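## Task

Move the yellow bin and the green bin, and no other bins, to the edge of the bench closest to the arms. Put the hook back in its current spot, lying flat on the bench with its handle sticking out past that edge. Every other object must finish resting on the same thing it rests on now. Nothing counts if it stays in place only because a robot holds it at the end. Finish by opening the grippers and moving the arms away.

## Robot and tools

Setup: three identical i2rt Big YAM arms named arm1, arm2 and arm3. Each has six joints, a two-finger gripper and a wrist camera (arm1_cam_wrist, arm2_cam_wrist, arm3_cam_wrist). Two fixed room cameras, room_a and room_b, watch the scene. The hand reaches roughly 1.0 m out from the joint 1 axis. Loose objects can occasionally get nudged by an outside disturbance.

Frames: one shared scene frame, origin on the floor, +z up. The hand point is midway between the fingertips; the hand's z axis runs along the fingers and its y axis is the opening direction. Foot poses are never printed. A calibration (intrinsics K, distortion D, T_world_to_cam in metres) is given per camera; room cameras may be off by up to about 2.3 degrees and 9 mm, and wrist camera poses inherit extra error from the reported joint angles.

execute_actions: argument "actions" is a list holding exactly one action or nothing. An action is an object keyed by robot name ("arm1", "arm2", "arm3"); under each name sits "joints", a map of joint name to absolute target. These are targets, not offsets. Names and ranges: joint1_rad -2.879 to 2.879 (base turn, positive counter-clockwise seen from above, 0 faces the way the foot faces); joint2_rad 0 to 3.141 (shoulder, 0 is upper arm pointing back roughly level, positive raises then swings forward); joint3_rad 0 to 3.019 (elbow, 0 folded, positive opens); joint4_rad -1.692 to 1.57 (hand pitch, positive tips fingers up); joint5_rad -1.57 to 1.57 (hand sideways, positive toward the arm's right); joint6_rad -2.094 to 2.094 (hand roll, positive clockwise viewed from behind); gripper_m 0 to 0.093 metres of fingertip gap. Done tolerances are ±0.045, ±0.14, ±0.09, ±0.055, ±0.03, ±0.035 rad and ±0.003 m. All listed motions start at once and may end at different moments; joints move at different speeds so the hand can swing wide between postures. Any unknown key or out-of-range number rejects the whole call with no motion. Omitted joints or robots may keep pushing toward older targets. Optional "cameras": list of camera names, or "all"/null/omitted for all, [] for none; the "pictures" line gives the image order. An empty actions list only returns state and images.

wait: "seconds" from 0 to 10; nothing new commanded, returns the same as an empty action.

zoom_image: "camera" (one of the five) and "region" [x0, y0, x1, y1] in pixels of that camera's latest full image, top-left origin, at most 504 by 504.

finished_scene: "scene" is the number of the current scene. It ends that scene irreversibly after the last command is held and reports success; the goal must already be met and stable. Replying without any tool call ends everything.

Reading results: joint_positions and joint torques (six numbers per arm, joint order, with offsets, scale and noise; nonzero even unloaded). joint_status tells how each commanded motion ended: "off_target" means resting away from target and maybe still pushing; "contact_stop" or "time_out" means the joint now holds where it stopped, though after time_out a joint may keep a target (within 0.375, 0.375, 0.113, 0.225, 0.075, 0.3 rad of its position for joints 1-6) and keep pushing, and will move there if freed. "joint command not followed" (often with a "cause:" line) means a collision check blocked that arm's joint targets; its gripper target still runs, and blocked joints show "not_followed" and may retry on later actions. on_its_own lists uncommanded behaviour; "held at" is the held target, not the position. To relieve a push, command the joint its reported position. Tiny target changes may not move a joint. Loaded joints sag. If a call reports a stop, the remaining execute_actions, wait and finished_scene calls in that reply are skipped.

Hazards: the arms never stop on contact and can push hard. Sustained hard pushing heats motors; a MOTOR HOT line appears from 85 °C, and at 100 °C an OVER-TEMPERATURE FAULT drops the whole arm, with joint_status showing "limit_stop_at_motor_heat" (resend targets afterwards). Some heat carries into the next scene. A hard squeeze between two robots ends the run; hard hits may too, and no state line reports robot-robot contact. The clearance check may act late and ignores fingers, gripper housings and wrist cameras. Objects touching robots are fine. Knocking anything off the work area or to the floor ends the scene. Avoid drops, slips, slams and forceful shoves. The robots act independently, and while you are composing a reply the simulation keeps running with the last command held.

Each tool is called in YAML: its name, and indented under it one key for each argument.

## Session

execute_actions:
  actions: []

Scene clock: 0.00 s.
Joint torques (N m, as the arm reports them, + toward a larger angle): no reading
arm1.joint_positions: joint1_rad=+0.340 joint2_rad=+0.336 joint3_rad=+1.430 joint4_rad=-1.226 joint5_rad=+0.224 joint6_rad=-0.098 gripper_m=+0.094
arm1.joint_status: not commanded
arm1.hand: x=-0.8857 y=+0.1036 z=+1.4030 quat_wxyz=(-0.511, +0.544, -0.514, -0.422) (m; scene frame)
arm2.joint_positions: joint1_rad=+0.870 joint2_rad=+0.370 joint3_rad=+1.552 joint4_rad=-1.234 joint5_rad=-0.277 joint6_rad=-0.302 gripper_m=+0.094
arm2.joint_status: not commanded
arm2.hand: x=-0.0874 y=-0.0002 z=+1.4479 quat_wxyz=(-0.200, +0.722, -0.008, -0.662) (m; scene frame)
arm3.joint_positions: joint1_rad=+0.522 joint2_rad=+0.596 joint3_rad=+1.519 joint4_rad=-1.439 joint5_rad=+0.027 joint6_rad=-0.398 gripper_m=+0.094
arm3.joint_status: not commanded
arm3.hand: x=+0.8311 y=+0.1772 z=+1.3507 quat_wxyz=(-0.350, +0.809, -0.304, -0.360) (m; scene frame)
pictures: arm1_cam_wrist, arm2_cam_wrist, arm3_cam_wrist, room_a, room_b
camera_calibration (this result's frames):
arm1_cam_wrist: T_world_to_cam=[[0.990688, -0.0418419, 0.129561, 0.700315], [0.0640659, -0.696405, -0.714784, 1.13252], [0.120135, 0.716429, -0.687239, 1.11798], [0, 0, 0, 1]] pos_world=[-0.900658, 0.0170447, 1.4871]
arm2_cam_wrist: T_world_to_cam=[[0.269664, 0.922837, 0.27505, -0.375479], [0.655459, 0.0333427, -0.754495, 1.16034], [-0.705447, 0.383744, -0.59589, 0.920079], [0, 0, 0, 1]] pos_world=[-0.0102327, -0.0452583, 1.52701]
arm3_cam_wrist: T_world_to_cam=[[0.736337, 0.582169, 0.344799, -1.18218], [0.676199, -0.651022, -0.344856, 0.0237254], [0.023707, 0.487083, -0.873034, 1.19589], [0, 0, 0, 1]] pos_world=[0.826092, 0.121181, 1.45985]
Images, in order (width x height): arm1_cam_wrist 896x504, arm2_cam_wrist 896x504, arm3_cam_wrist 896x504, room_a 896x504, room_b 896x504.

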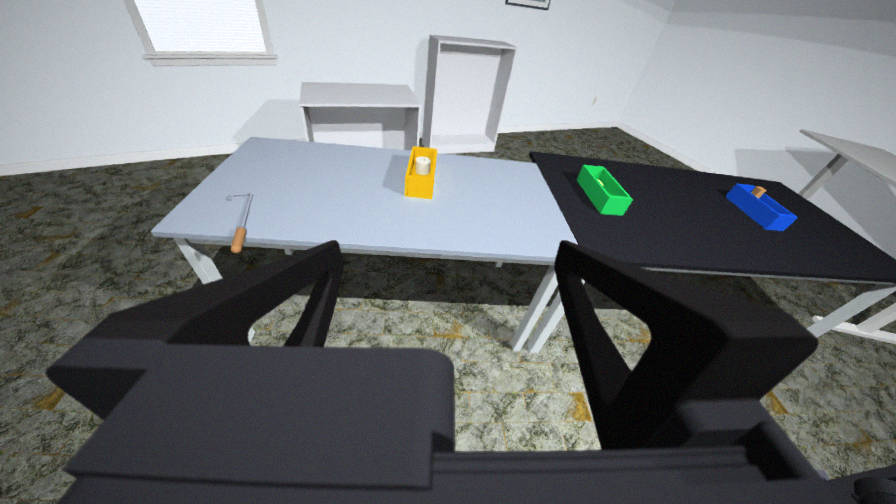

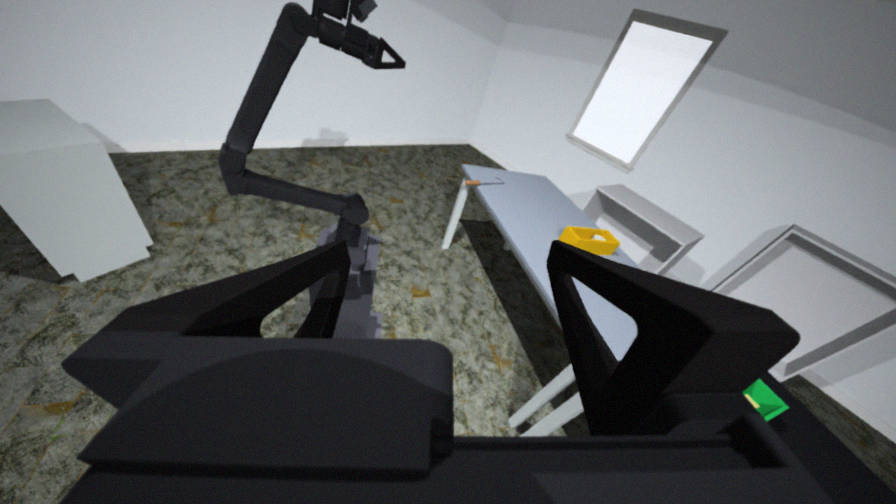

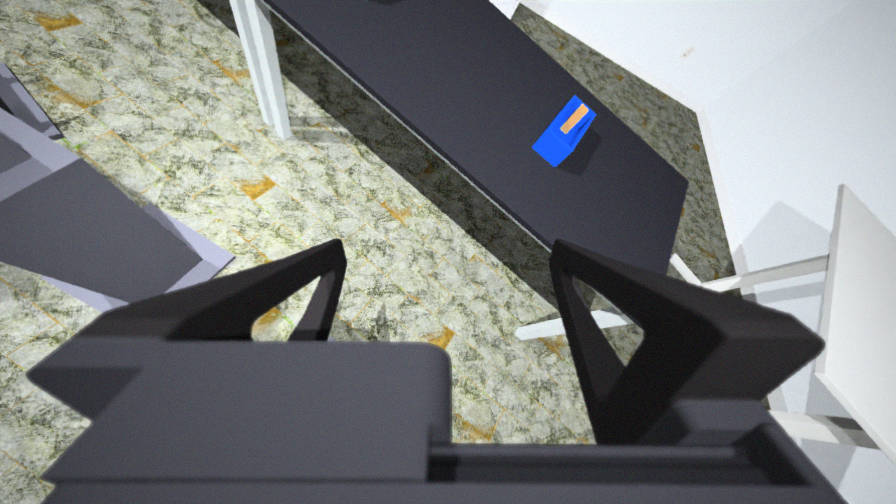

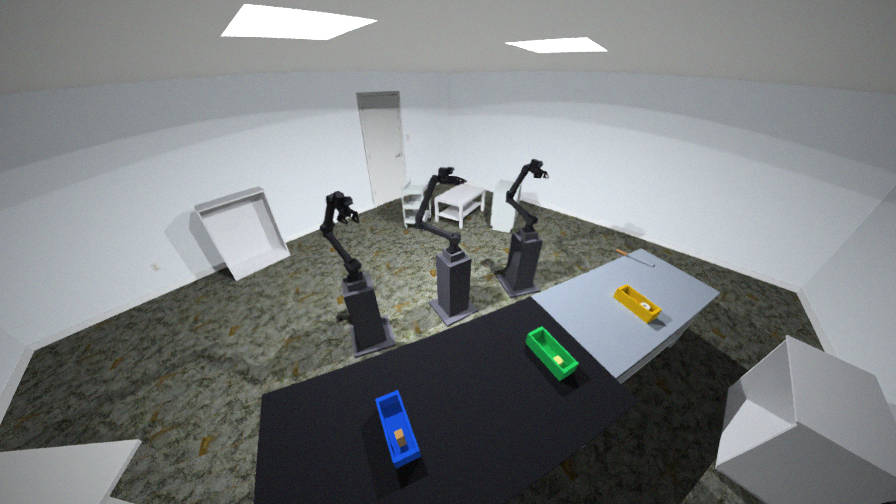

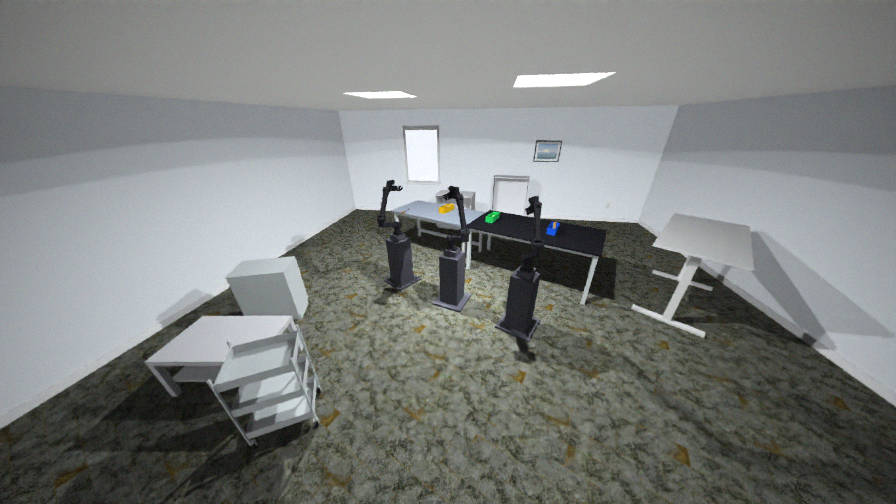

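zoom_image:
  camera: "arm1_cam_wrist"
  region: [140, 130, 460, 290]

Region (140, 130, 460, 290) of arm1_cam_wrist's 896x504 image, scaled by 1.575, with more detail than that image has.

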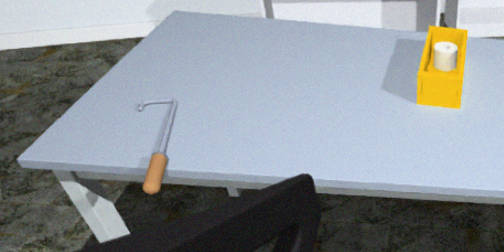

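execute_actions:
  actions:
    - {"arm1":{"joints":{"joint1_rad":0.90,"joint2_rad":2.45,"joint3_rad":2.02,"joint4_rad":0.49,"joint5_rad":0.436,"joint6_rad":0,"gripper_m":0.09}}}
  cameras: ["arm1_cam_wrist"]

Scene clock: 15.27 s.
Joint torques (N m, as the arm reports them, + toward a larger angle): arm1=[ -0.66 -21.65  12.51   3.15  -0.01   0.13] | arm2=[ 1.53  7.84  5.62  2.58 -0.07  0.02] | arm3=[0.53 3.83 9.94 1.8  0.01 0.09]
arm1.joint_positions: joint1_rad=+0.893 joint2_rad=+2.466 joint3_rad=+1.986 joint4_rad=+0.465 joint5_rad=+0.435 joint6_rad=-0.009 gripper_m=+0.090
arm1.joint_status: all done
arm1.hand: x=-1.4605 y=+0.7520 z=+0.9172 quat_wxyz=(-0.429, +0.569, -0.424, -0.559) (m; scene frame)
arm2.joint_positions: joint1_rad=+0.870 joint2_rad=+0.370 joint3_rad=+1.552 joint4_rad=-1.234 joint5_rad=-0.277 joint6_rad=-0.302 gripper_m=+0.094
arm2.joint_status: not commanded
arm2.hand: x=-0.0874 y=-0.0002 z=+1.4479 quat_wxyz=(-0.200, +0.722, -0.008, -0.662) (m; scene frame)
arm3.joint_positions: joint1_rad=+0.522 joint2_rad=+0.596 joint3_rad=+1.519 joint4_rad=-1.439 joint5_rad=+0.027 joint6_rad=-0.398 gripper_m=+0.094
arm3.joint_status: not commanded
arm3.hand: x=+0.8311 y=+0.1772 z=+1.3507 quat_wxyz=(-0.350, +0.809, -0.304, -0.360) (m; scene frame)
pictures: arm1_cam_wrist
camera_calibration (this result's frames):
arm1_cam_wrist: T_world_to_cam=[[0.959416, 0.281127, 0.0221156, 1.16977], [0.18665, -0.574284, -0.797095, 1.4364], [-0.211384, 0.768873, -0.603449, -0.211852], [0, 0, 0, 1]] pos_world=[-1.43518, 0.658936, 0.991237]
Images, in order (width x height): arm1_cam_wrist 896x504.

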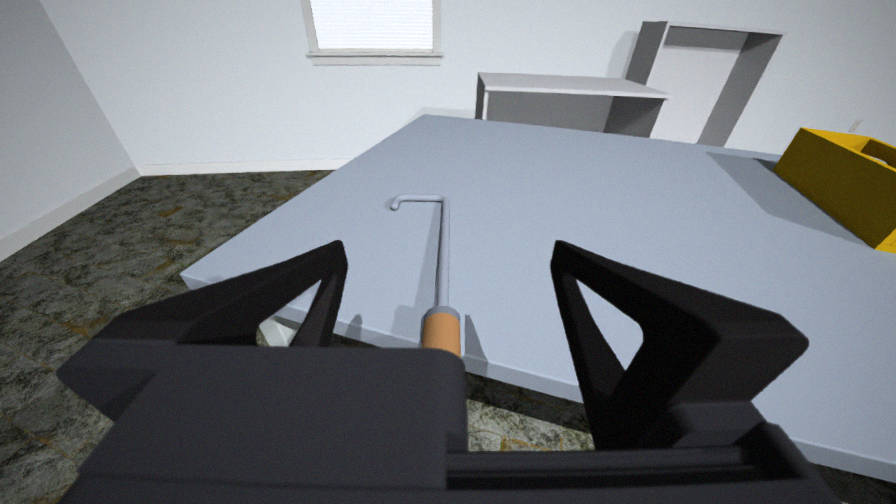

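execute_actions:
  actions:
    - {"arm1":{"joints":{"joint2_rad":2.56,"joint3_rad":2.215,"joint4_rad":0.40}}}
  cameras: []

execute_actions:
  actions:
    - {"arm1":{"joints":{"joint2_rad":2.71,"joint3_rad":2.215,"joint4_rad":0.56}}}
  cameras: ["arm1_cam_wrist"]

Scene clock: 24.07 s.
Joint torques (N m, as the arm reports them, + toward a larger angle): arm1=[ -0.68 -21.44  14.2    1.43  -0.01   0.11] | arm2=[ 1.52  7.97  5.62  2.63 -0.06  0.02] | arm3=[0.46 3.82 9.94 1.78 0.01 0.1 ]
arm1.joint_positions: joint1_rad=+0.893 joint2_rad=+2.557 joint3_rad=+2.167 joint4_rad=+0.414 joint5_rad=+0.435 joint6_rad=-0.009 gripper_m=+0.090
arm1.joint_status: all done
arm1.hand: x=-1.4798 y=+0.7744 z=+0.9260 quat_wxyz=(-0.432, +0.555, -0.421, -0.573) (m; scene frame)
arm2.joint_positions: joint1_rad=+0.870 joint2_rad=+0.370 joint3_rad=+1.552 joint4_rad=-1.234 joint5_rad=-0.277 joint6_rad=-0.302 gripper_m=+0.094
arm2.joint_status: not commanded
arm2.hand: x=-0.0874 y=-0.0002 z=+1.4479 quat_wxyz=(-0.200, +0.722, -0.008, -0.662) (m; scene frame)
arm3.joint_positions: joint1_rad=+0.522 joint2_rad=+0.596 joint3_rad=+1.519 joint4_rad=-1.439 joint5_rad=+0.027 joint6_rad=-0.398 gripper_m=+0.094
arm3.joint_status: not commanded
arm3.hand: x=+0.8311 y=+0.1772 z=+1.3507 quat_wxyz=(-0.350, +0.809, -0.304, -0.360) (m; scene frame)
pictures: none
No camera images: the call's "cameras" was empty. Leave "cameras" out to get every camera's image.

Scene clock: 25.37 s.
Joint torques (N m, as the arm reports them, + toward a larger angle): arm1=[ -0.75 -22.8   11.75   3.16   0.     0.12] | arm2=[ 1.52  7.78  5.63  2.59 -0.06  0.01] | arm3=[0.5  3.77 9.94 1.79 0.01 0.1 ]
arm1.joint_positions: joint1_rad=+0.893 joint2_rad=+2.726 joint3_rad=+2.188 joint4_rad=+0.535 joint5_rad=+0.435 joint6_rad=-0.009 gripper_m=+0.090
arm1.joint_status: all done
arm1.hand: x=-1.4772 y=+0.7719 z=+0.8081 quat_wxyz=(-0.430, +0.564, -0.423, -0.564) (m; scene frame)
arm2.joint_positions: joint1_rad=+0.870 joint2_rad=+0.370 joint3_rad=+1.552 joint4_rad=-1.234 joint5_rad=-0.277 joint6_rad=-0.302 gripper_m=+0.094
arm2.joint_status: not commanded
arm2.hand: x=-0.0874 y=-0.0002 z=+1.4479 quat_wxyz=(-0.200, +0.722, -0.008, -0.662) (m; scene frame)
arm3.joint_positions: joint1_rad=+0.522 joint2_rad=+0.596 joint3_rad=+1.519 joint4_rad=-1.439 joint5_rad=+0.027 joint6_rad=-0.398 gripper_m=+0.094
arm3.joint_status: not commanded
arm3.hand: x=+0.8311 y=+0.1772 z=+1.3507 quat_wxyz=(-0.350, +0.809, -0.304, -0.360) (m; scene frame)
pictures: arm1_cam_wrist
camera_calibration (this result's frames):
arm1_cam_wrist: T_world_to_cam=[[0.959567, 0.280972, 0.0169113, 1.18719], [0.18009, -0.566643, -0.804042, 1.35397], [-0.216331, 0.774578, -0.594332, -0.315548], [0, 0, 0, 1]] pos_world=[-1.45129, 0.678067, 0.881034]
Images, in order (width x height): arm1_cam_wrist 896x504.

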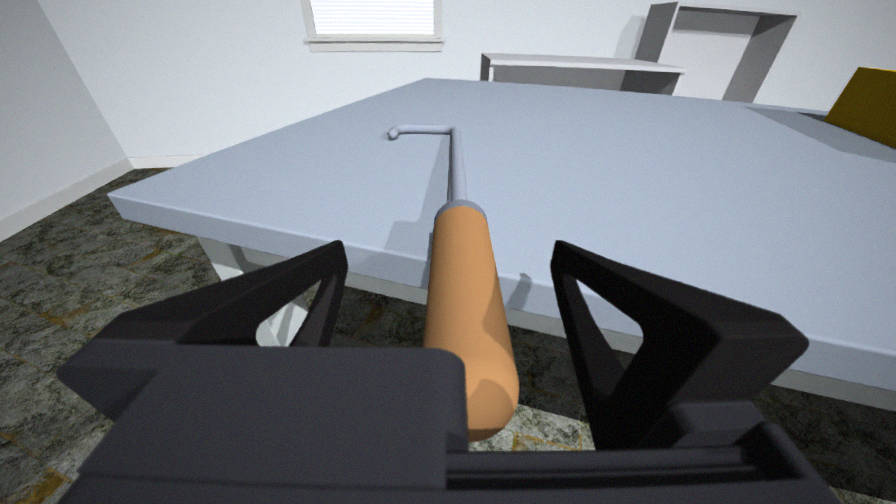

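execute_actions:
  actions:
    - {"arm1":{"joints":{"gripper_m":0.0}}}
  cameras: []

execute_actions:
  actions:
    - {"arm1":{"joints":{"joint2_rad":2.4,"joint4_rad":0.30,"joint6_rad":-1.57}}}
  cameras: ["arm1_cam_wrist","room_a"]

Scene clock: 32.67 s.
Joint torques (N m, as the arm reports them, + toward a larger angle): arm1=[ -0.83 -22.62  11.75   3.15  -0.17   0.13] | arm2=[ 1.53  7.79  5.61  2.62 -0.07  0.02] | arm3=[0.48 3.84 9.96 1.78 0.01 0.1 ]
arm1.joint_positions: joint1_rad=+0.893 joint2_rad=+2.726 joint3_rad=+2.188 joint4_rad=+0.536 joint5_rad=+0.440 joint6_rad=-0.008 gripper_m=+0.028
arm1.joint_status: gripper_m off_target (ended at +0.028, target +0.000)
arm1.hand: x=-1.4765 y=+0.7721 z=+0.8082 quat_wxyz=(-0.431, +0.563, -0.424, -0.563) (m; scene frame)
arm2.joint_positions: joint1_rad=+0.870 joint2_rad=+0.370 joint3_rad=+1.552 joint4_rad=-1.234 joint5_rad=-0.277 joint6_rad=-0.302 gripper_m=+0.094
arm2.joint_status: not commanded
arm2.hand: x=-0.0874 y=-0.0002 z=+1.4479 quat_wxyz=(-0.200, +0.722, -0.008, -0.662) (m; scene frame)
arm3.joint_positions: joint1_rad=+0.522 joint2_rad=+0.596 joint3_rad=+1.519 joint4_rad=-1.439 joint5_rad=+0.027 joint6_rad=-0.398 gripper_m=+0.094
arm3.joint_status: not commanded
arm3.hand: x=+0.8311 y=+0.1772 z=+1.3507 quat_wxyz=(-0.350, +0.809, -0.304, -0.360) (m; scene frame)
pictures: none
No camera images: the call's "cameras" was empty. Leave "cameras" out to get every camera's image.

Scene clock: 36.13 s.
Joint torques (N m, as the arm reports them, + toward a larger angle): arm1=[ -1.28 -24.76  13.69   2.51  -0.13  -0.59] | arm2=[ 1.59  7.8   5.63  2.62 -0.06  0.02] | arm3=[0.47 3.89 9.95 1.77 0.01 0.1 ]
arm1.joint_positions: joint1_rad=+0.895 joint2_rad=+2.446 joint3_rad=+2.177 joint4_rad=+0.289 joint5_rad=+0.438 joint6_rad=-1.512 gripper_m=+0.028
arm1.joint_status: joint6_rad time_out (moved -1.504 of -1.562); the others done
arm1.on_its_own: joint6_rad reads -1.512 and still pushes toward -1.570 since a time_out
arm1.hand: x=-1.4785 y=+0.7693 z=+1.0067 quat_wxyz=(-0.706, +0.694, +0.072, -0.123) (m; scene frame)
arm2.joint_positions: joint1_rad=+0.870 joint2_rad=+0.370 joint3_rad=+1.552 joint4_rad=-1.234 joint5_rad=-0.277 joint6_rad=-0.302 gripper_m=+0.094
arm2.joint_status: not commanded
arm2.hand: x=-0.0874 y=-0.0002 z=+1.4479 quat_wxyz=(-0.200, +0.722, -0.008, -0.662) (m; scene frame)
arm3.joint_positions: joint1_rad=+0.522 joint2_rad=+0.596 joint3_rad=+1.519 joint4_rad=-1.439 joint5_rad=+0.027 joint6_rad=-0.398 gripper_m=+0.094
arm3.joint_status: not commanded
arm3.hand: x=+0.8311 y=+0.1772 z=+1.3507 quat_wxyz=(-0.350, +0.809, -0.304, -0.360) (m; scene frame)
pictures: arm1_cam_wrist, room_a
camera_calibration (this result's frames):
arm1_cam_wrist: T_world_to_cam=[[0.062485, -0.000286564, 0.998046, -0.91188], [0.932093, -0.357471, -0.0584585, 1.71279], [0.35679, 0.933924, -0.0220695, -0.0471851], [0, 0, 0, 1]] pos_world=[-1.52266, 0.656078, 1.00918]
Images, in order (width x height): arm1_cam_wrist 896x504, room_a 896x504.

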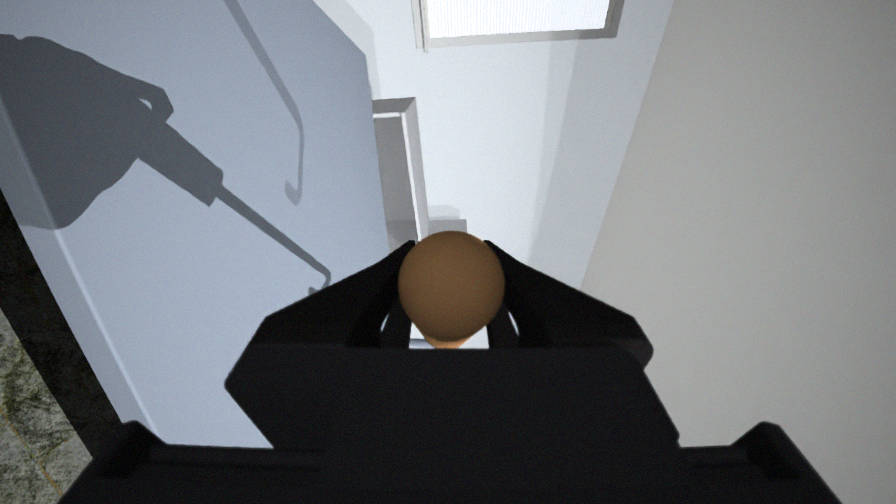

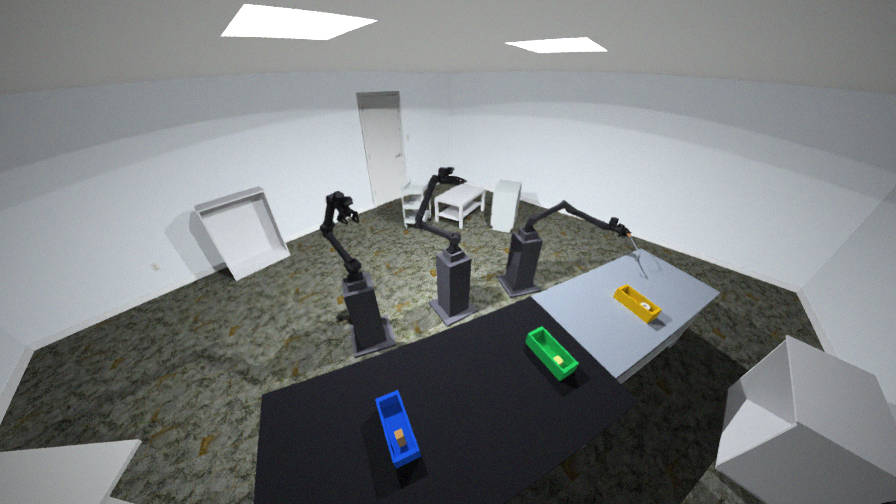

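execute_actions:
  actions:
    - {"arm1":{"joints":{"joint1_rad":0.005,"joint2_rad":2.23,"joint3_rad":1.90,"joint4_rad":0.41,"joint5_rad":-0.98,"joint6_rad":-1.55}}}
  cameras: ["room_a","room_b"]

zoom_image:
  camera: "room_a"
  region: [500, 180, 720, 340]

zoom_image:
  camera: "room_b"
  region: [370, 160, 530, 260]

Scene clock: 52.60 s.
Joint torques (N m, as the arm reports them, + toward a larger angle): arm1=[ -0.64 -22.59  12.02   4.1   -0.16  -0.41] | arm2=[ 1.58  7.89  5.59  2.6  -0.07  0.04] | arm3=[0.49 3.84 9.95 1.82 0.01 0.1 ]
arm1.joint_positions: joint1_rad=-0.002 joint2_rad=+2.279 joint3_rad=+1.873 joint4_rad=+0.355 joint5_rad=-0.978 joint6_rad=-1.506 gripper_m=+0.028
arm1.joint_status: joint4_rad time_out (moved +0.065 of +0.121); joint6_rad time_out (moved +0.006 of -0.038); the others done
arm1.on_its_own: joint6_rad reads -1.506 and still pushes toward -1.550 since a time_out
arm1.hand: x=-0.8954 y=+0.8526 z=+0.9964 quat_wxyz=(-0.630, +0.672, +0.242, -0.304) (m; scene frame)
arm2.joint_positions: joint1_rad=+0.870 joint2_rad=+0.370 joint3_rad=+1.552 joint4_rad=-1.234 joint5_rad=-0.277 joint6_rad=-0.302 gripper_m=+0.094
arm2.joint_status: not commanded
arm2.hand: x=-0.0874 y=-0.0002 z=+1.4479 quat_wxyz=(-0.200, +0.722, -0.008, -0.662) (m; scene frame)
arm3.joint_positions: joint1_rad=+0.522 joint2_rad=+0.596 joint3_rad=+1.519 joint4_rad=-1.439 joint5_rad=+0.027 joint6_rad=-0.398 gripper_m=+0.094
arm3.joint_status: not commanded
arm3.hand: x=+0.8311 y=+0.1772 z=+1.3507 quat_wxyz=(-0.350, +0.809, -0.304, -0.360) (m; scene frame)
pictures: room_a, room_b
Images, in order (width x height): room_a 896x504, room_b 896x504.

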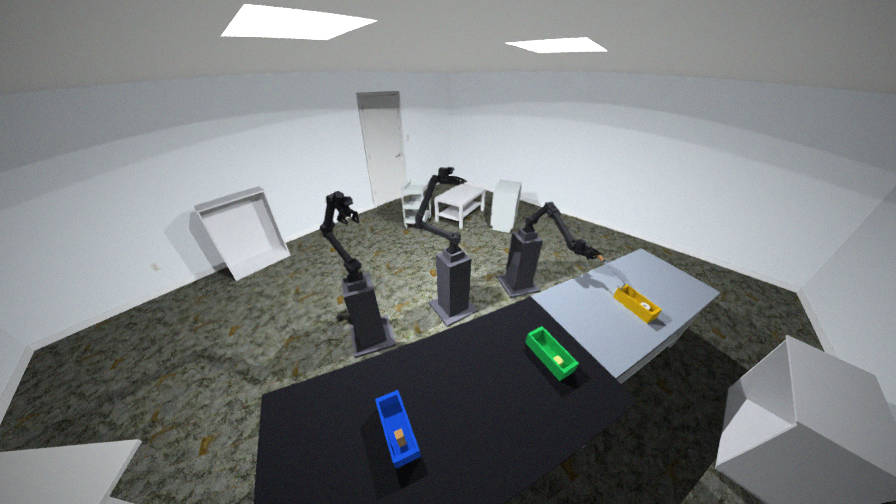

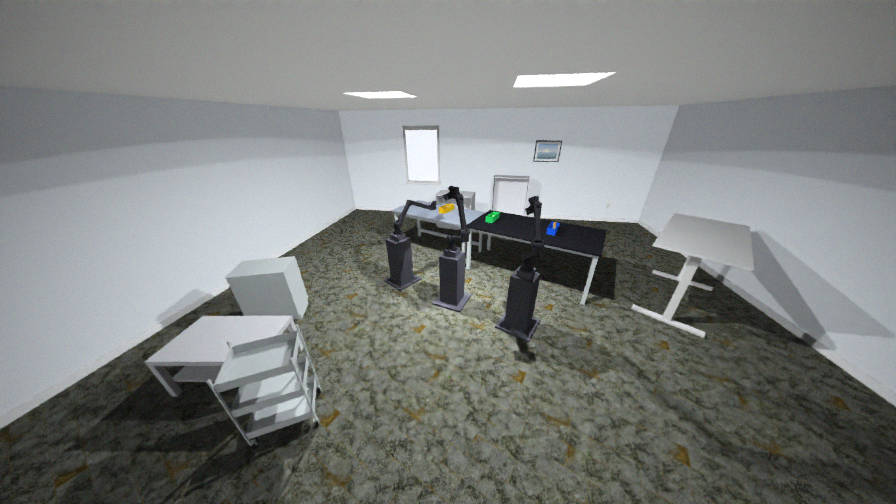

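Region (500, 180, 720, 340) of room_a's 896x504 image, scaled by 2.291, with more detail than that image has; it fills the top 367 rows of this view, and the rest is white.

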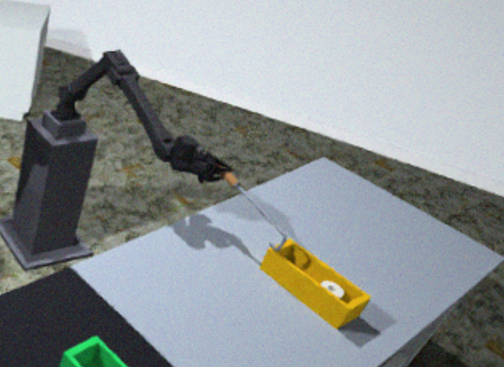

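Region (370, 160, 530, 260) of room_b's 896x504 image, scaled by 3.150, with more detail than that image has; it fills the top 315 rows of this view, and the rest is white.

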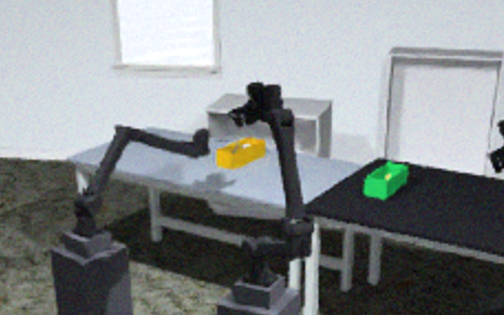

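execute_actions:
  actions:
    - {"arm2":{"joints":{"joint1_rad":0.55,"joint2_rad":1.3,"joint3_rad":1.9,"joint4_rad":-1.3,"joint5_rad":0,"joint6_rad":0}},"arm1":{"joints":{"joint6_rad":-1.506,"joint4_rad":0.37}}}
  cameras: ["arm1_cam_wrist","arm2_cam_wrist"]

Scene clock: 60.73 s.
Joint torques (N m, as the arm reports them, + toward a larger angle): arm1=[ -0.5  -22.55  12.     2.39  -0.15  -0.1 ] | arm2=[ 0.87 -9.04 10.34  1.99  0.04  0.07] | arm3=[0.49 3.77 9.95 1.79 0.01 0.09]
arm1.joint_positions: joint1_rad=-0.002 joint2_rad=+2.279 joint3_rad=+1.873 joint4_rad=+0.355 joint5_rad=-0.978 joint6_rad=-1.487 gripper_m=+0.028
arm1.joint_status: all done
arm1.hand: x=-0.8954 y=+0.8526 z=+0.9964 quat_wxyz=(-0.628, +0.674, +0.236, -0.310) (m; scene frame)
arm2.joint_positions: joint1_rad=+0.559 joint2_rad=+1.289 joint3_rad=+1.871 joint4_rad=-1.296 joint5_rad=-0.003 joint6_rad=-0.008 gripper_m=+0.094
arm2.joint_status: all done
arm2.hand: x=-0.3032 y=+0.3752 z=+1.3395 quat_wxyz=(-0.177, +0.821, -0.390, -0.378) (m; scene frame)
arm3.joint_positions: joint1_rad=+0.522 joint2_rad=+0.596 joint3_rad=+1.519 joint4_rad=-1.439 joint5_rad=+0.027 joint6_rad=-0.398 gripper_m=+0.094
arm3.joint_status: not commanded
arm3.hand: x=+0.8311 y=+0.1772 z=+1.3507 quat_wxyz=(-0.350, +0.809, -0.304, -0.360) (m; scene frame)
pictures: arm1_cam_wrist, arm2_cam_wrist
camera_calibration (this result's frames):
arm1_cam_wrist: T_world_to_cam=[[0.058913, 0.101958, 0.993043, -1.02335], [0.98633, 0.14741, -0.0736496, 0.831707], [-0.153894, 0.983806, -0.0918793, -0.763484], [0, 0, 0, 1]] pos_world=[-0.877544, 0.732856, 1.00733]
arm2_cam_wrist: T_world_to_cam=[[0.772201, 0.63528, -0.0112164, 0.00988248], [0.615196, -0.751969, -0.236807, 0.796487], [-0.158873, 0.175962, -0.971492, 1.30596], [0, 0, 0, 1]] pos_world=[-0.290145, 0.362856, 1.45745]
Images, in order (width x height): arm1_cam_wrist 896x504, arm2_cam_wrist 896x504.

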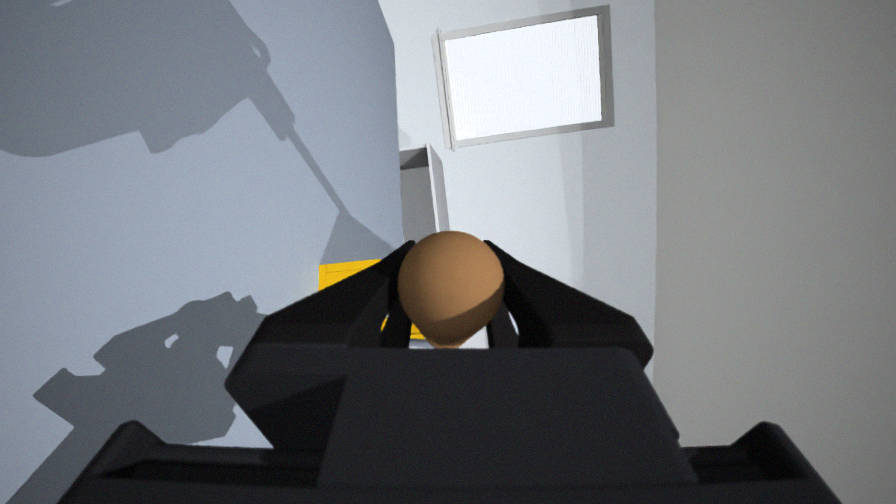

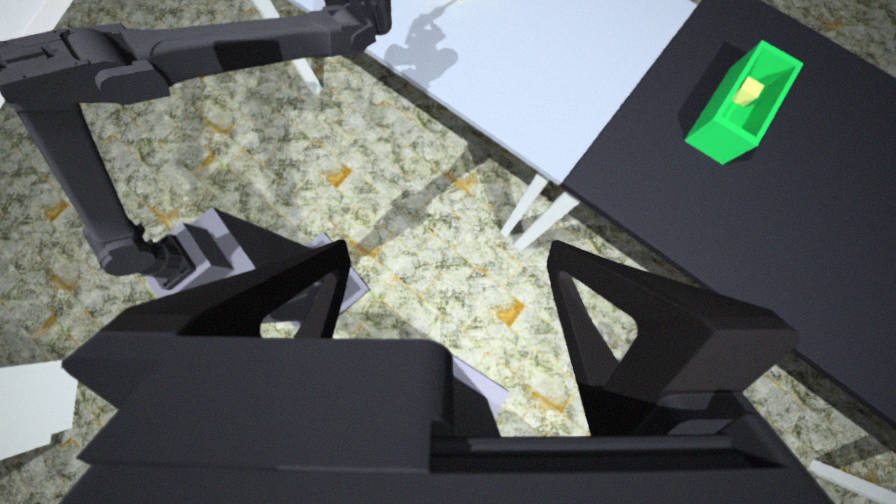

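execute_actions:
  actions:
    - {"arm2":{"joints":{"joint4_rad":-0.75}}}
  cameras: ["arm2_cam_wrist"]

zoom_image:
  camera: "arm2_cam_wrist"
  region: [300, 40, 620, 240]

Scene clock: 65.20 s.
Joint torques (N m, as the arm reports them, + toward a larger angle): arm1=[ -0.6  -22.72  12.     2.34  -0.16  -0.1 ] | arm2=[ 0.89 -9.55 10.57  3.18  0.04  0.06] | arm3=[0.45 3.91 9.95 1.8  0.01 0.09]
arm1.joint_positions: joint1_rad=-0.002 joint2_rad=+2.279 joint3_rad=+1.873 joint4_rad=+0.355 joint5_rad=-0.978 joint6_rad=-1.487 gripper_m=+0.028
arm1.joint_status: not commanded
arm1.hand: x=-0.8954 y=+0.8526 z=+0.9964 quat_wxyz=(-0.628, +0.674, +0.236, -0.310) (m; scene frame)
arm2.joint_positions: joint1_rad=+0.559 joint2_rad=+1.289 joint3_rad=+1.871 joint4_rad=-0.764 joint5_rad=-0.003 joint6_rad=-0.008 gripper_m=+0.094
arm2.joint_status: all done
arm2.hand: x=-0.3373 y=+0.4191 z=+1.4563 quat_wxyz=(-0.276, +0.692, -0.330, -0.579) (m; scene frame)
arm3.joint_positions: joint1_rad=+0.522 joint2_rad=+0.596 joint3_rad=+1.519 joint4_rad=-1.439 joint5_rad=+0.027 joint6_rad=-0.398 gripper_m=+0.094
arm3.joint_status: not commanded
arm3.hand: x=+0.8311 y=+0.1772 z=+1.3507 quat_wxyz=(-0.350, +0.809, -0.304, -0.360) (m; scene frame)
pictures: arm2_cam_wrist
camera_calibration (this result's frames):
arm2_cam_wrist: T_world_to_cam=[[0.772175, 0.635385, -0.00566955, 0.00153396], [0.452564, -0.556214, -0.697002, 1.41139], [-0.446018, 0.535642, -0.717047, 0.788104], [0, 0, 0, 1]] pos_world=[-0.28842, 0.361919, 1.54886]
Images, in order (width x height): arm2_cam_wrist 896x504.

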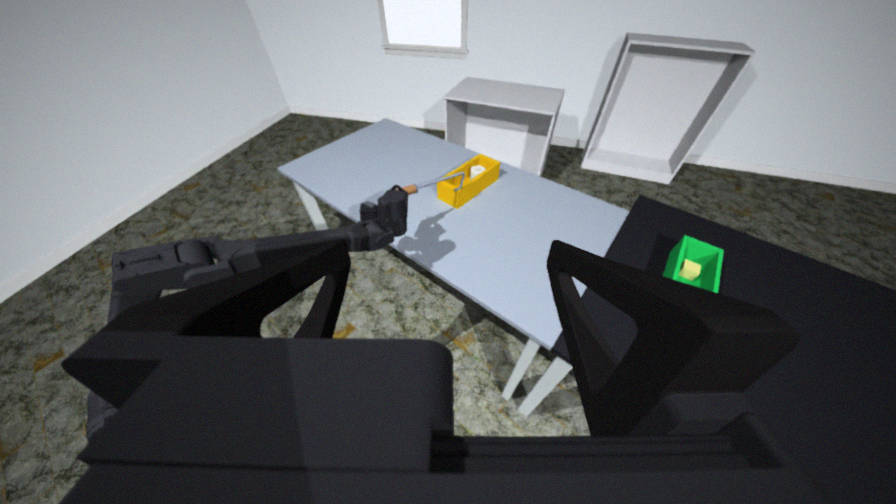

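Region (300, 40, 620, 240) of arm2_cam_wrist's 896x504 image, scaled by 1.575, with more detail than that image has; it fills the top 315 rows of this view, and the rest is white.

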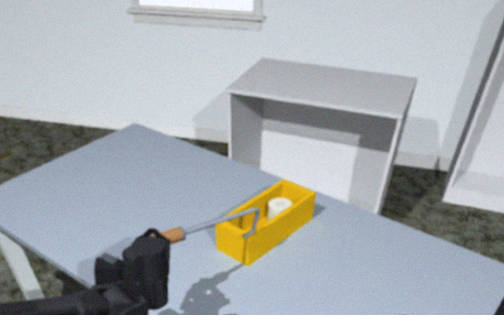

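execute_actions:
  actions:
    - {"arm1":{"joints":{"joint2_rad":2.35,"joint3_rad":2.14,"joint4_rad":0.30,"joint5_rad":-1.22}}}
  cameras: ["arm2_cam_wrist","room_a"]

zoom_image:
  camera: "arm2_cam_wrist"
  region: [300, 40, 620, 240]

zoom_image:
  camera: "room_a"
  region: [500, 180, 720, 340]

Scene clock: 77.23 s.
Joint torques (N m, as the arm reports them, + toward a larger angle): arm1=[ -0.67 -22.44  17.11   1.88  -0.22  -0.3 ] | arm2=[ 0.99 -9.33 10.59  3.17  0.06  0.07] | arm3=[0.44 3.8  9.94 1.8  0.01 0.1 ]
arm1.joint_positions: joint1_rad=-0.001 joint2_rad=+2.384 joint3_rad=+2.057 joint4_rad=+0.292 joint5_rad=-1.216 joint6_rad=-1.472 gripper_m=+0.028
arm1.joint_status: all done
arm1.hand: x=-0.9150 y=+0.8546 z=+0.9958 quat_wxyz=(-0.590, +0.637, +0.311, -0.387) (m; scene frame)
arm2.joint_positions: joint1_rad=+0.559 joint2_rad=+1.289 joint3_rad=+1.871 joint4_rad=-0.764 joint5_rad=-0.003 joint6_rad=-0.008 gripper_m=+0.094
arm2.joint_status: not commanded
arm2.hand: x=-0.3373 y=+0.4191 z=+1.4563 quat_wxyz=(-0.276, +0.692, -0.330, -0.579) (m; scene frame)
arm3.joint_positions: joint1_rad=+0.522 joint2_rad=+0.596 joint3_rad=+1.519 joint4_rad=-1.439 joint5_rad=+0.027 joint6_rad=-0.398 gripper_m=+0.094
arm3.joint_status: not commanded
arm3.hand: x=+0.8311 y=+0.1772 z=+1.3507 quat_wxyz=(-0.350, +0.809, -0.304, -0.360) (m; scene frame)
pictures: arm2_cam_wrist, room_a
camera_calibration (this result's frames):
arm2_cam_wrist: T_world_to_cam=[[0.772175, 0.635385, -0.00566955, 0.00153396], [0.452564, -0.556214, -0.697002, 1.41139], [-0.446018, 0.535642, -0.717047, 0.788104], [0, 0, 0, 1]] pos_world=[-0.28842, 0.361919, 1.54886]
Images, in order (width x height): arm2_cam_wrist 896x504, room_a 896x504.

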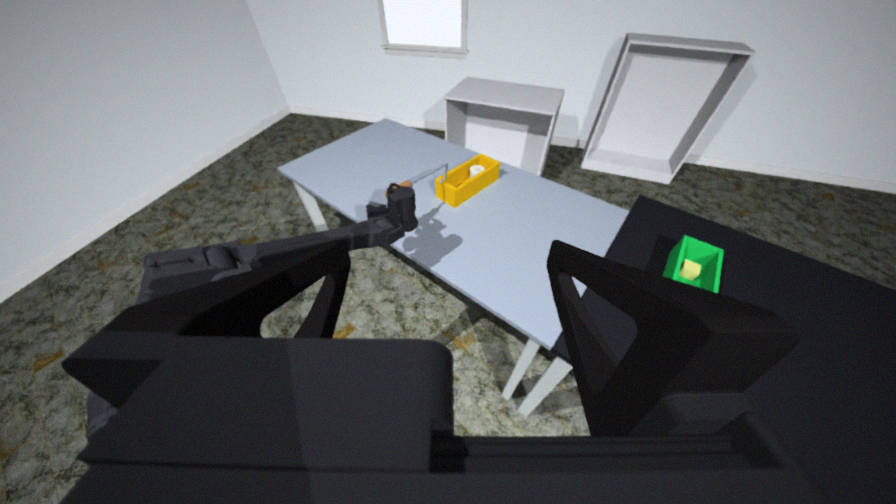

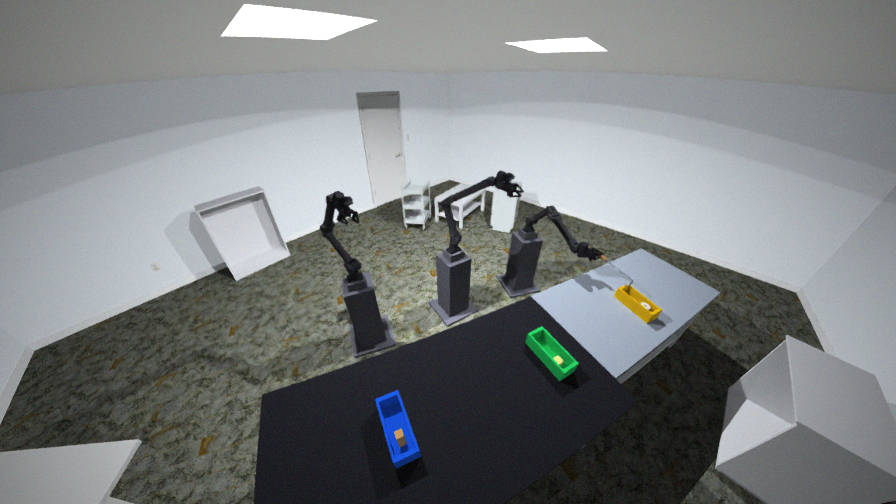

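Region (300, 40, 620, 240) of arm2_cam_wrist's 896x504 image, scaled by 1.575, with more detail than that image has; it fills the top 315 rows of this view, and the rest is white.

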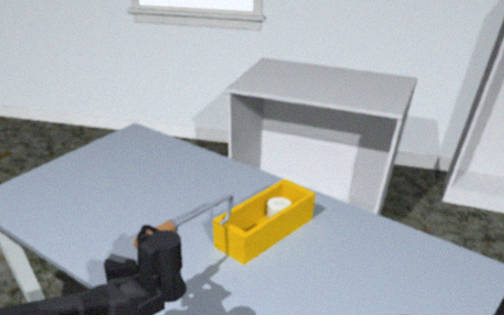

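Region (500, 180, 720, 340) of room_a's 896x504 image, scaled by 2.291, with more detail than that image has; it fills the top 367 rows of this view, and the rest is white.

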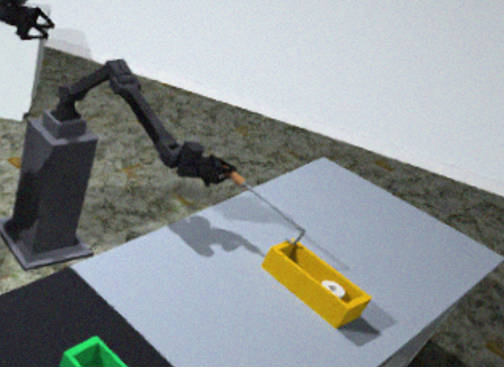

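execute_actions:
  actions:
    - {"arm1":{"joints":{"joint1_rad":-0.05,"joint3_rad":2.26,"joint4_rad":0.25}}}
  cameras: []

execute_actions:
  actions:
    - {"arm1":{"joints":{"joint2_rad":2.50,"joint4_rad":0.33}}}
  cameras: ["arm2_cam_wrist","room_a"]

zoom_image:
  camera: "arm2_cam_wrist"
  region: [300, 40, 620, 240]

zoom_image:
  camera: "room_a"
  region: [500, 180, 720, 340]

Scene clock: 85.27 s.
Joint torques (N m, as the arm reports them, + toward a larger angle): arm1=[ -0.66 -23.56  16.31   2.06  -0.04  -0.42] | arm2=[ 0.91 -9.26 10.56  3.13  0.04  0.08] | arm3=[0.43 3.77 9.95 1.8  0.01 0.1 ]
arm1.joint_positions: joint1_rad=-0.057 joint2_rad=+2.393 joint3_rad=+2.190 joint4_rad=+0.238 joint5_rad=-1.220 joint6_rad=-1.462 gripper_m=+0.028
arm1.joint_status: all done
arm1.hand: x=-0.8643 y=+0.8665 z=+1.0474 quat_wxyz=(-0.617, +0.629, +0.308, -0.359) (m; scene frame)
arm2.joint_positions: joint1_rad=+0.559 joint2_rad=+1.289 joint3_rad=+1.871 joint4_rad=-0.764 joint5_rad=-0.003 joint6_rad=-0.008 gripper_m=+0.094
arm2.joint_status: not commanded
arm2.hand: x=-0.3373 y=+0.4191 z=+1.4563 quat_wxyz=(-0.276, +0.692, -0.330, -0.579) (m; scene frame)
arm3.joint_positions: joint1_rad=+0.522 joint2_rad=+0.596 joint3_rad=+1.519 joint4_rad=-1.439 joint5_rad=+0.027 joint6_rad=-0.398 gripper_m=+0.094
arm3.joint_status: not commanded
arm3.hand: x=+0.8311 y=+0.1772 z=+1.3507 quat_wxyz=(-0.350, +0.809, -0.304, -0.360) (m; scene frame)
pictures: none
No camera images: the call's "cameras" was empty. Leave "cameras" out to get every camera's image.

Scene clock: 86.73 s.
Joint torques (N m, as the arm reports them, + toward a larger angle): arm1=[ -0.64 -25.33  14.74   2.95  -0.19  -0.3 ] | arm2=[ 0.92 -9.27 10.52  3.19  0.06  0.08] | arm3=[0.5  3.9  9.95 1.8  0.01 0.1 ]
arm1.joint_positions: joint1_rad=-0.056 joint2_rad=+2.558 joint3_rad=+2.203 joint4_rad=+0.299 joint5_rad=-1.218 joint6_rad=-1.471 gripper_m=+0.028
arm1.joint_status: all done
arm1.hand: x=-0.8619 y=+0.8811 z=+0.9238 quat_wxyz=(-0.594, +0.651, +0.288, -0.376) (m; scene frame)
arm2.joint_positions: joint1_rad=+0.559 joint2_rad=+1.289 joint3_rad=+1.871 joint4_rad=-0.764 joint5_rad=-0.003 joint6_rad=-0.008 gripper_m=+0.094
arm2.joint_status: not commanded
arm2.hand: x=-0.3373 y=+0.4191 z=+1.4563 quat_wxyz=(-0.276, +0.692, -0.330, -0.579) (m; scene frame)
arm3.joint_positions: joint1_rad=+0.522 joint2_rad=+0.596 joint3_rad=+1.519 joint4_rad=-1.439 joint5_rad=+0.027 joint6_rad=-0.398 gripper_m=+0.094
arm3.joint_status: not commanded
arm3.hand: x=+0.8311 y=+0.1772 z=+1.3507 quat_wxyz=(-0.350, +0.809, -0.304, -0.360) (m; scene frame)
pictures: arm2_cam_wrist, room_a
camera_calibration (this result's frames):
arm2_cam_wrist: T_world_to_cam=[[0.772175, 0.635385, -0.00566955, 0.00153396], [0.452564, -0.556214, -0.697002, 1.41139], [-0.446018, 0.535642, -0.717047, 0.788104], [0, 0, 0, 1]] pos_world=[-0.28842, 0.361919, 1.54886]
Images, in order (width x height): arm2_cam_wrist 896x504, room_a 896x504.

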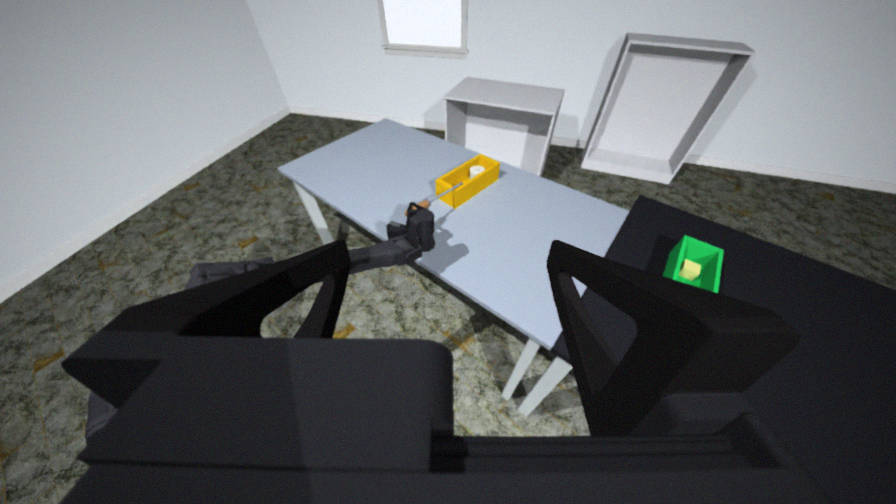

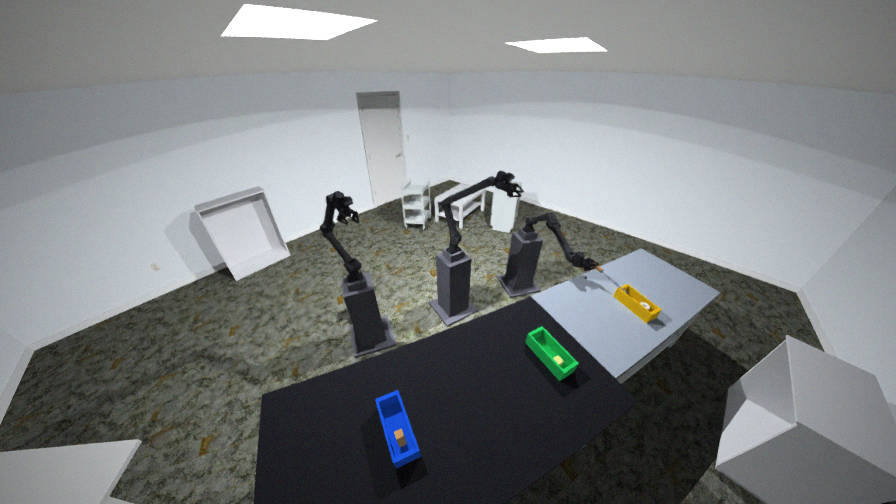

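Region (300, 40, 620, 240) of arm2_cam_wrist's 896x504 image, scaled by 1.575, with more detail than that image has; it fills the top 315 rows of this view, and the rest is white.

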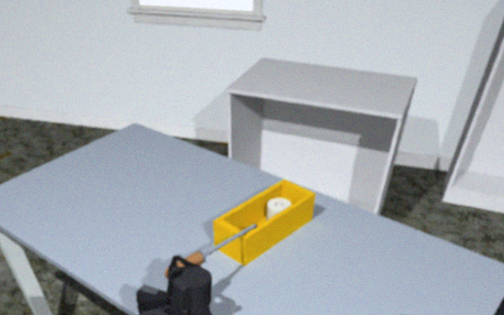

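Region (500, 180, 720, 340) of room_a's 896x504 image, scaled by 2.291, with more detail than that image has; it fills the top 367 rows of this view, and the rest is white.

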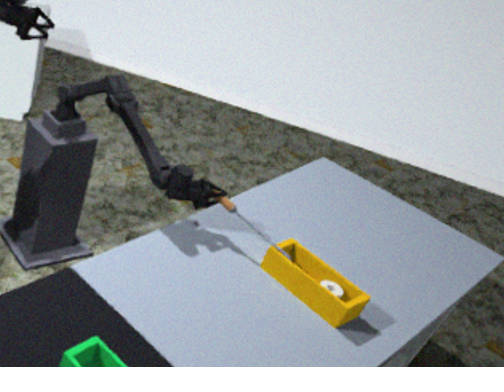

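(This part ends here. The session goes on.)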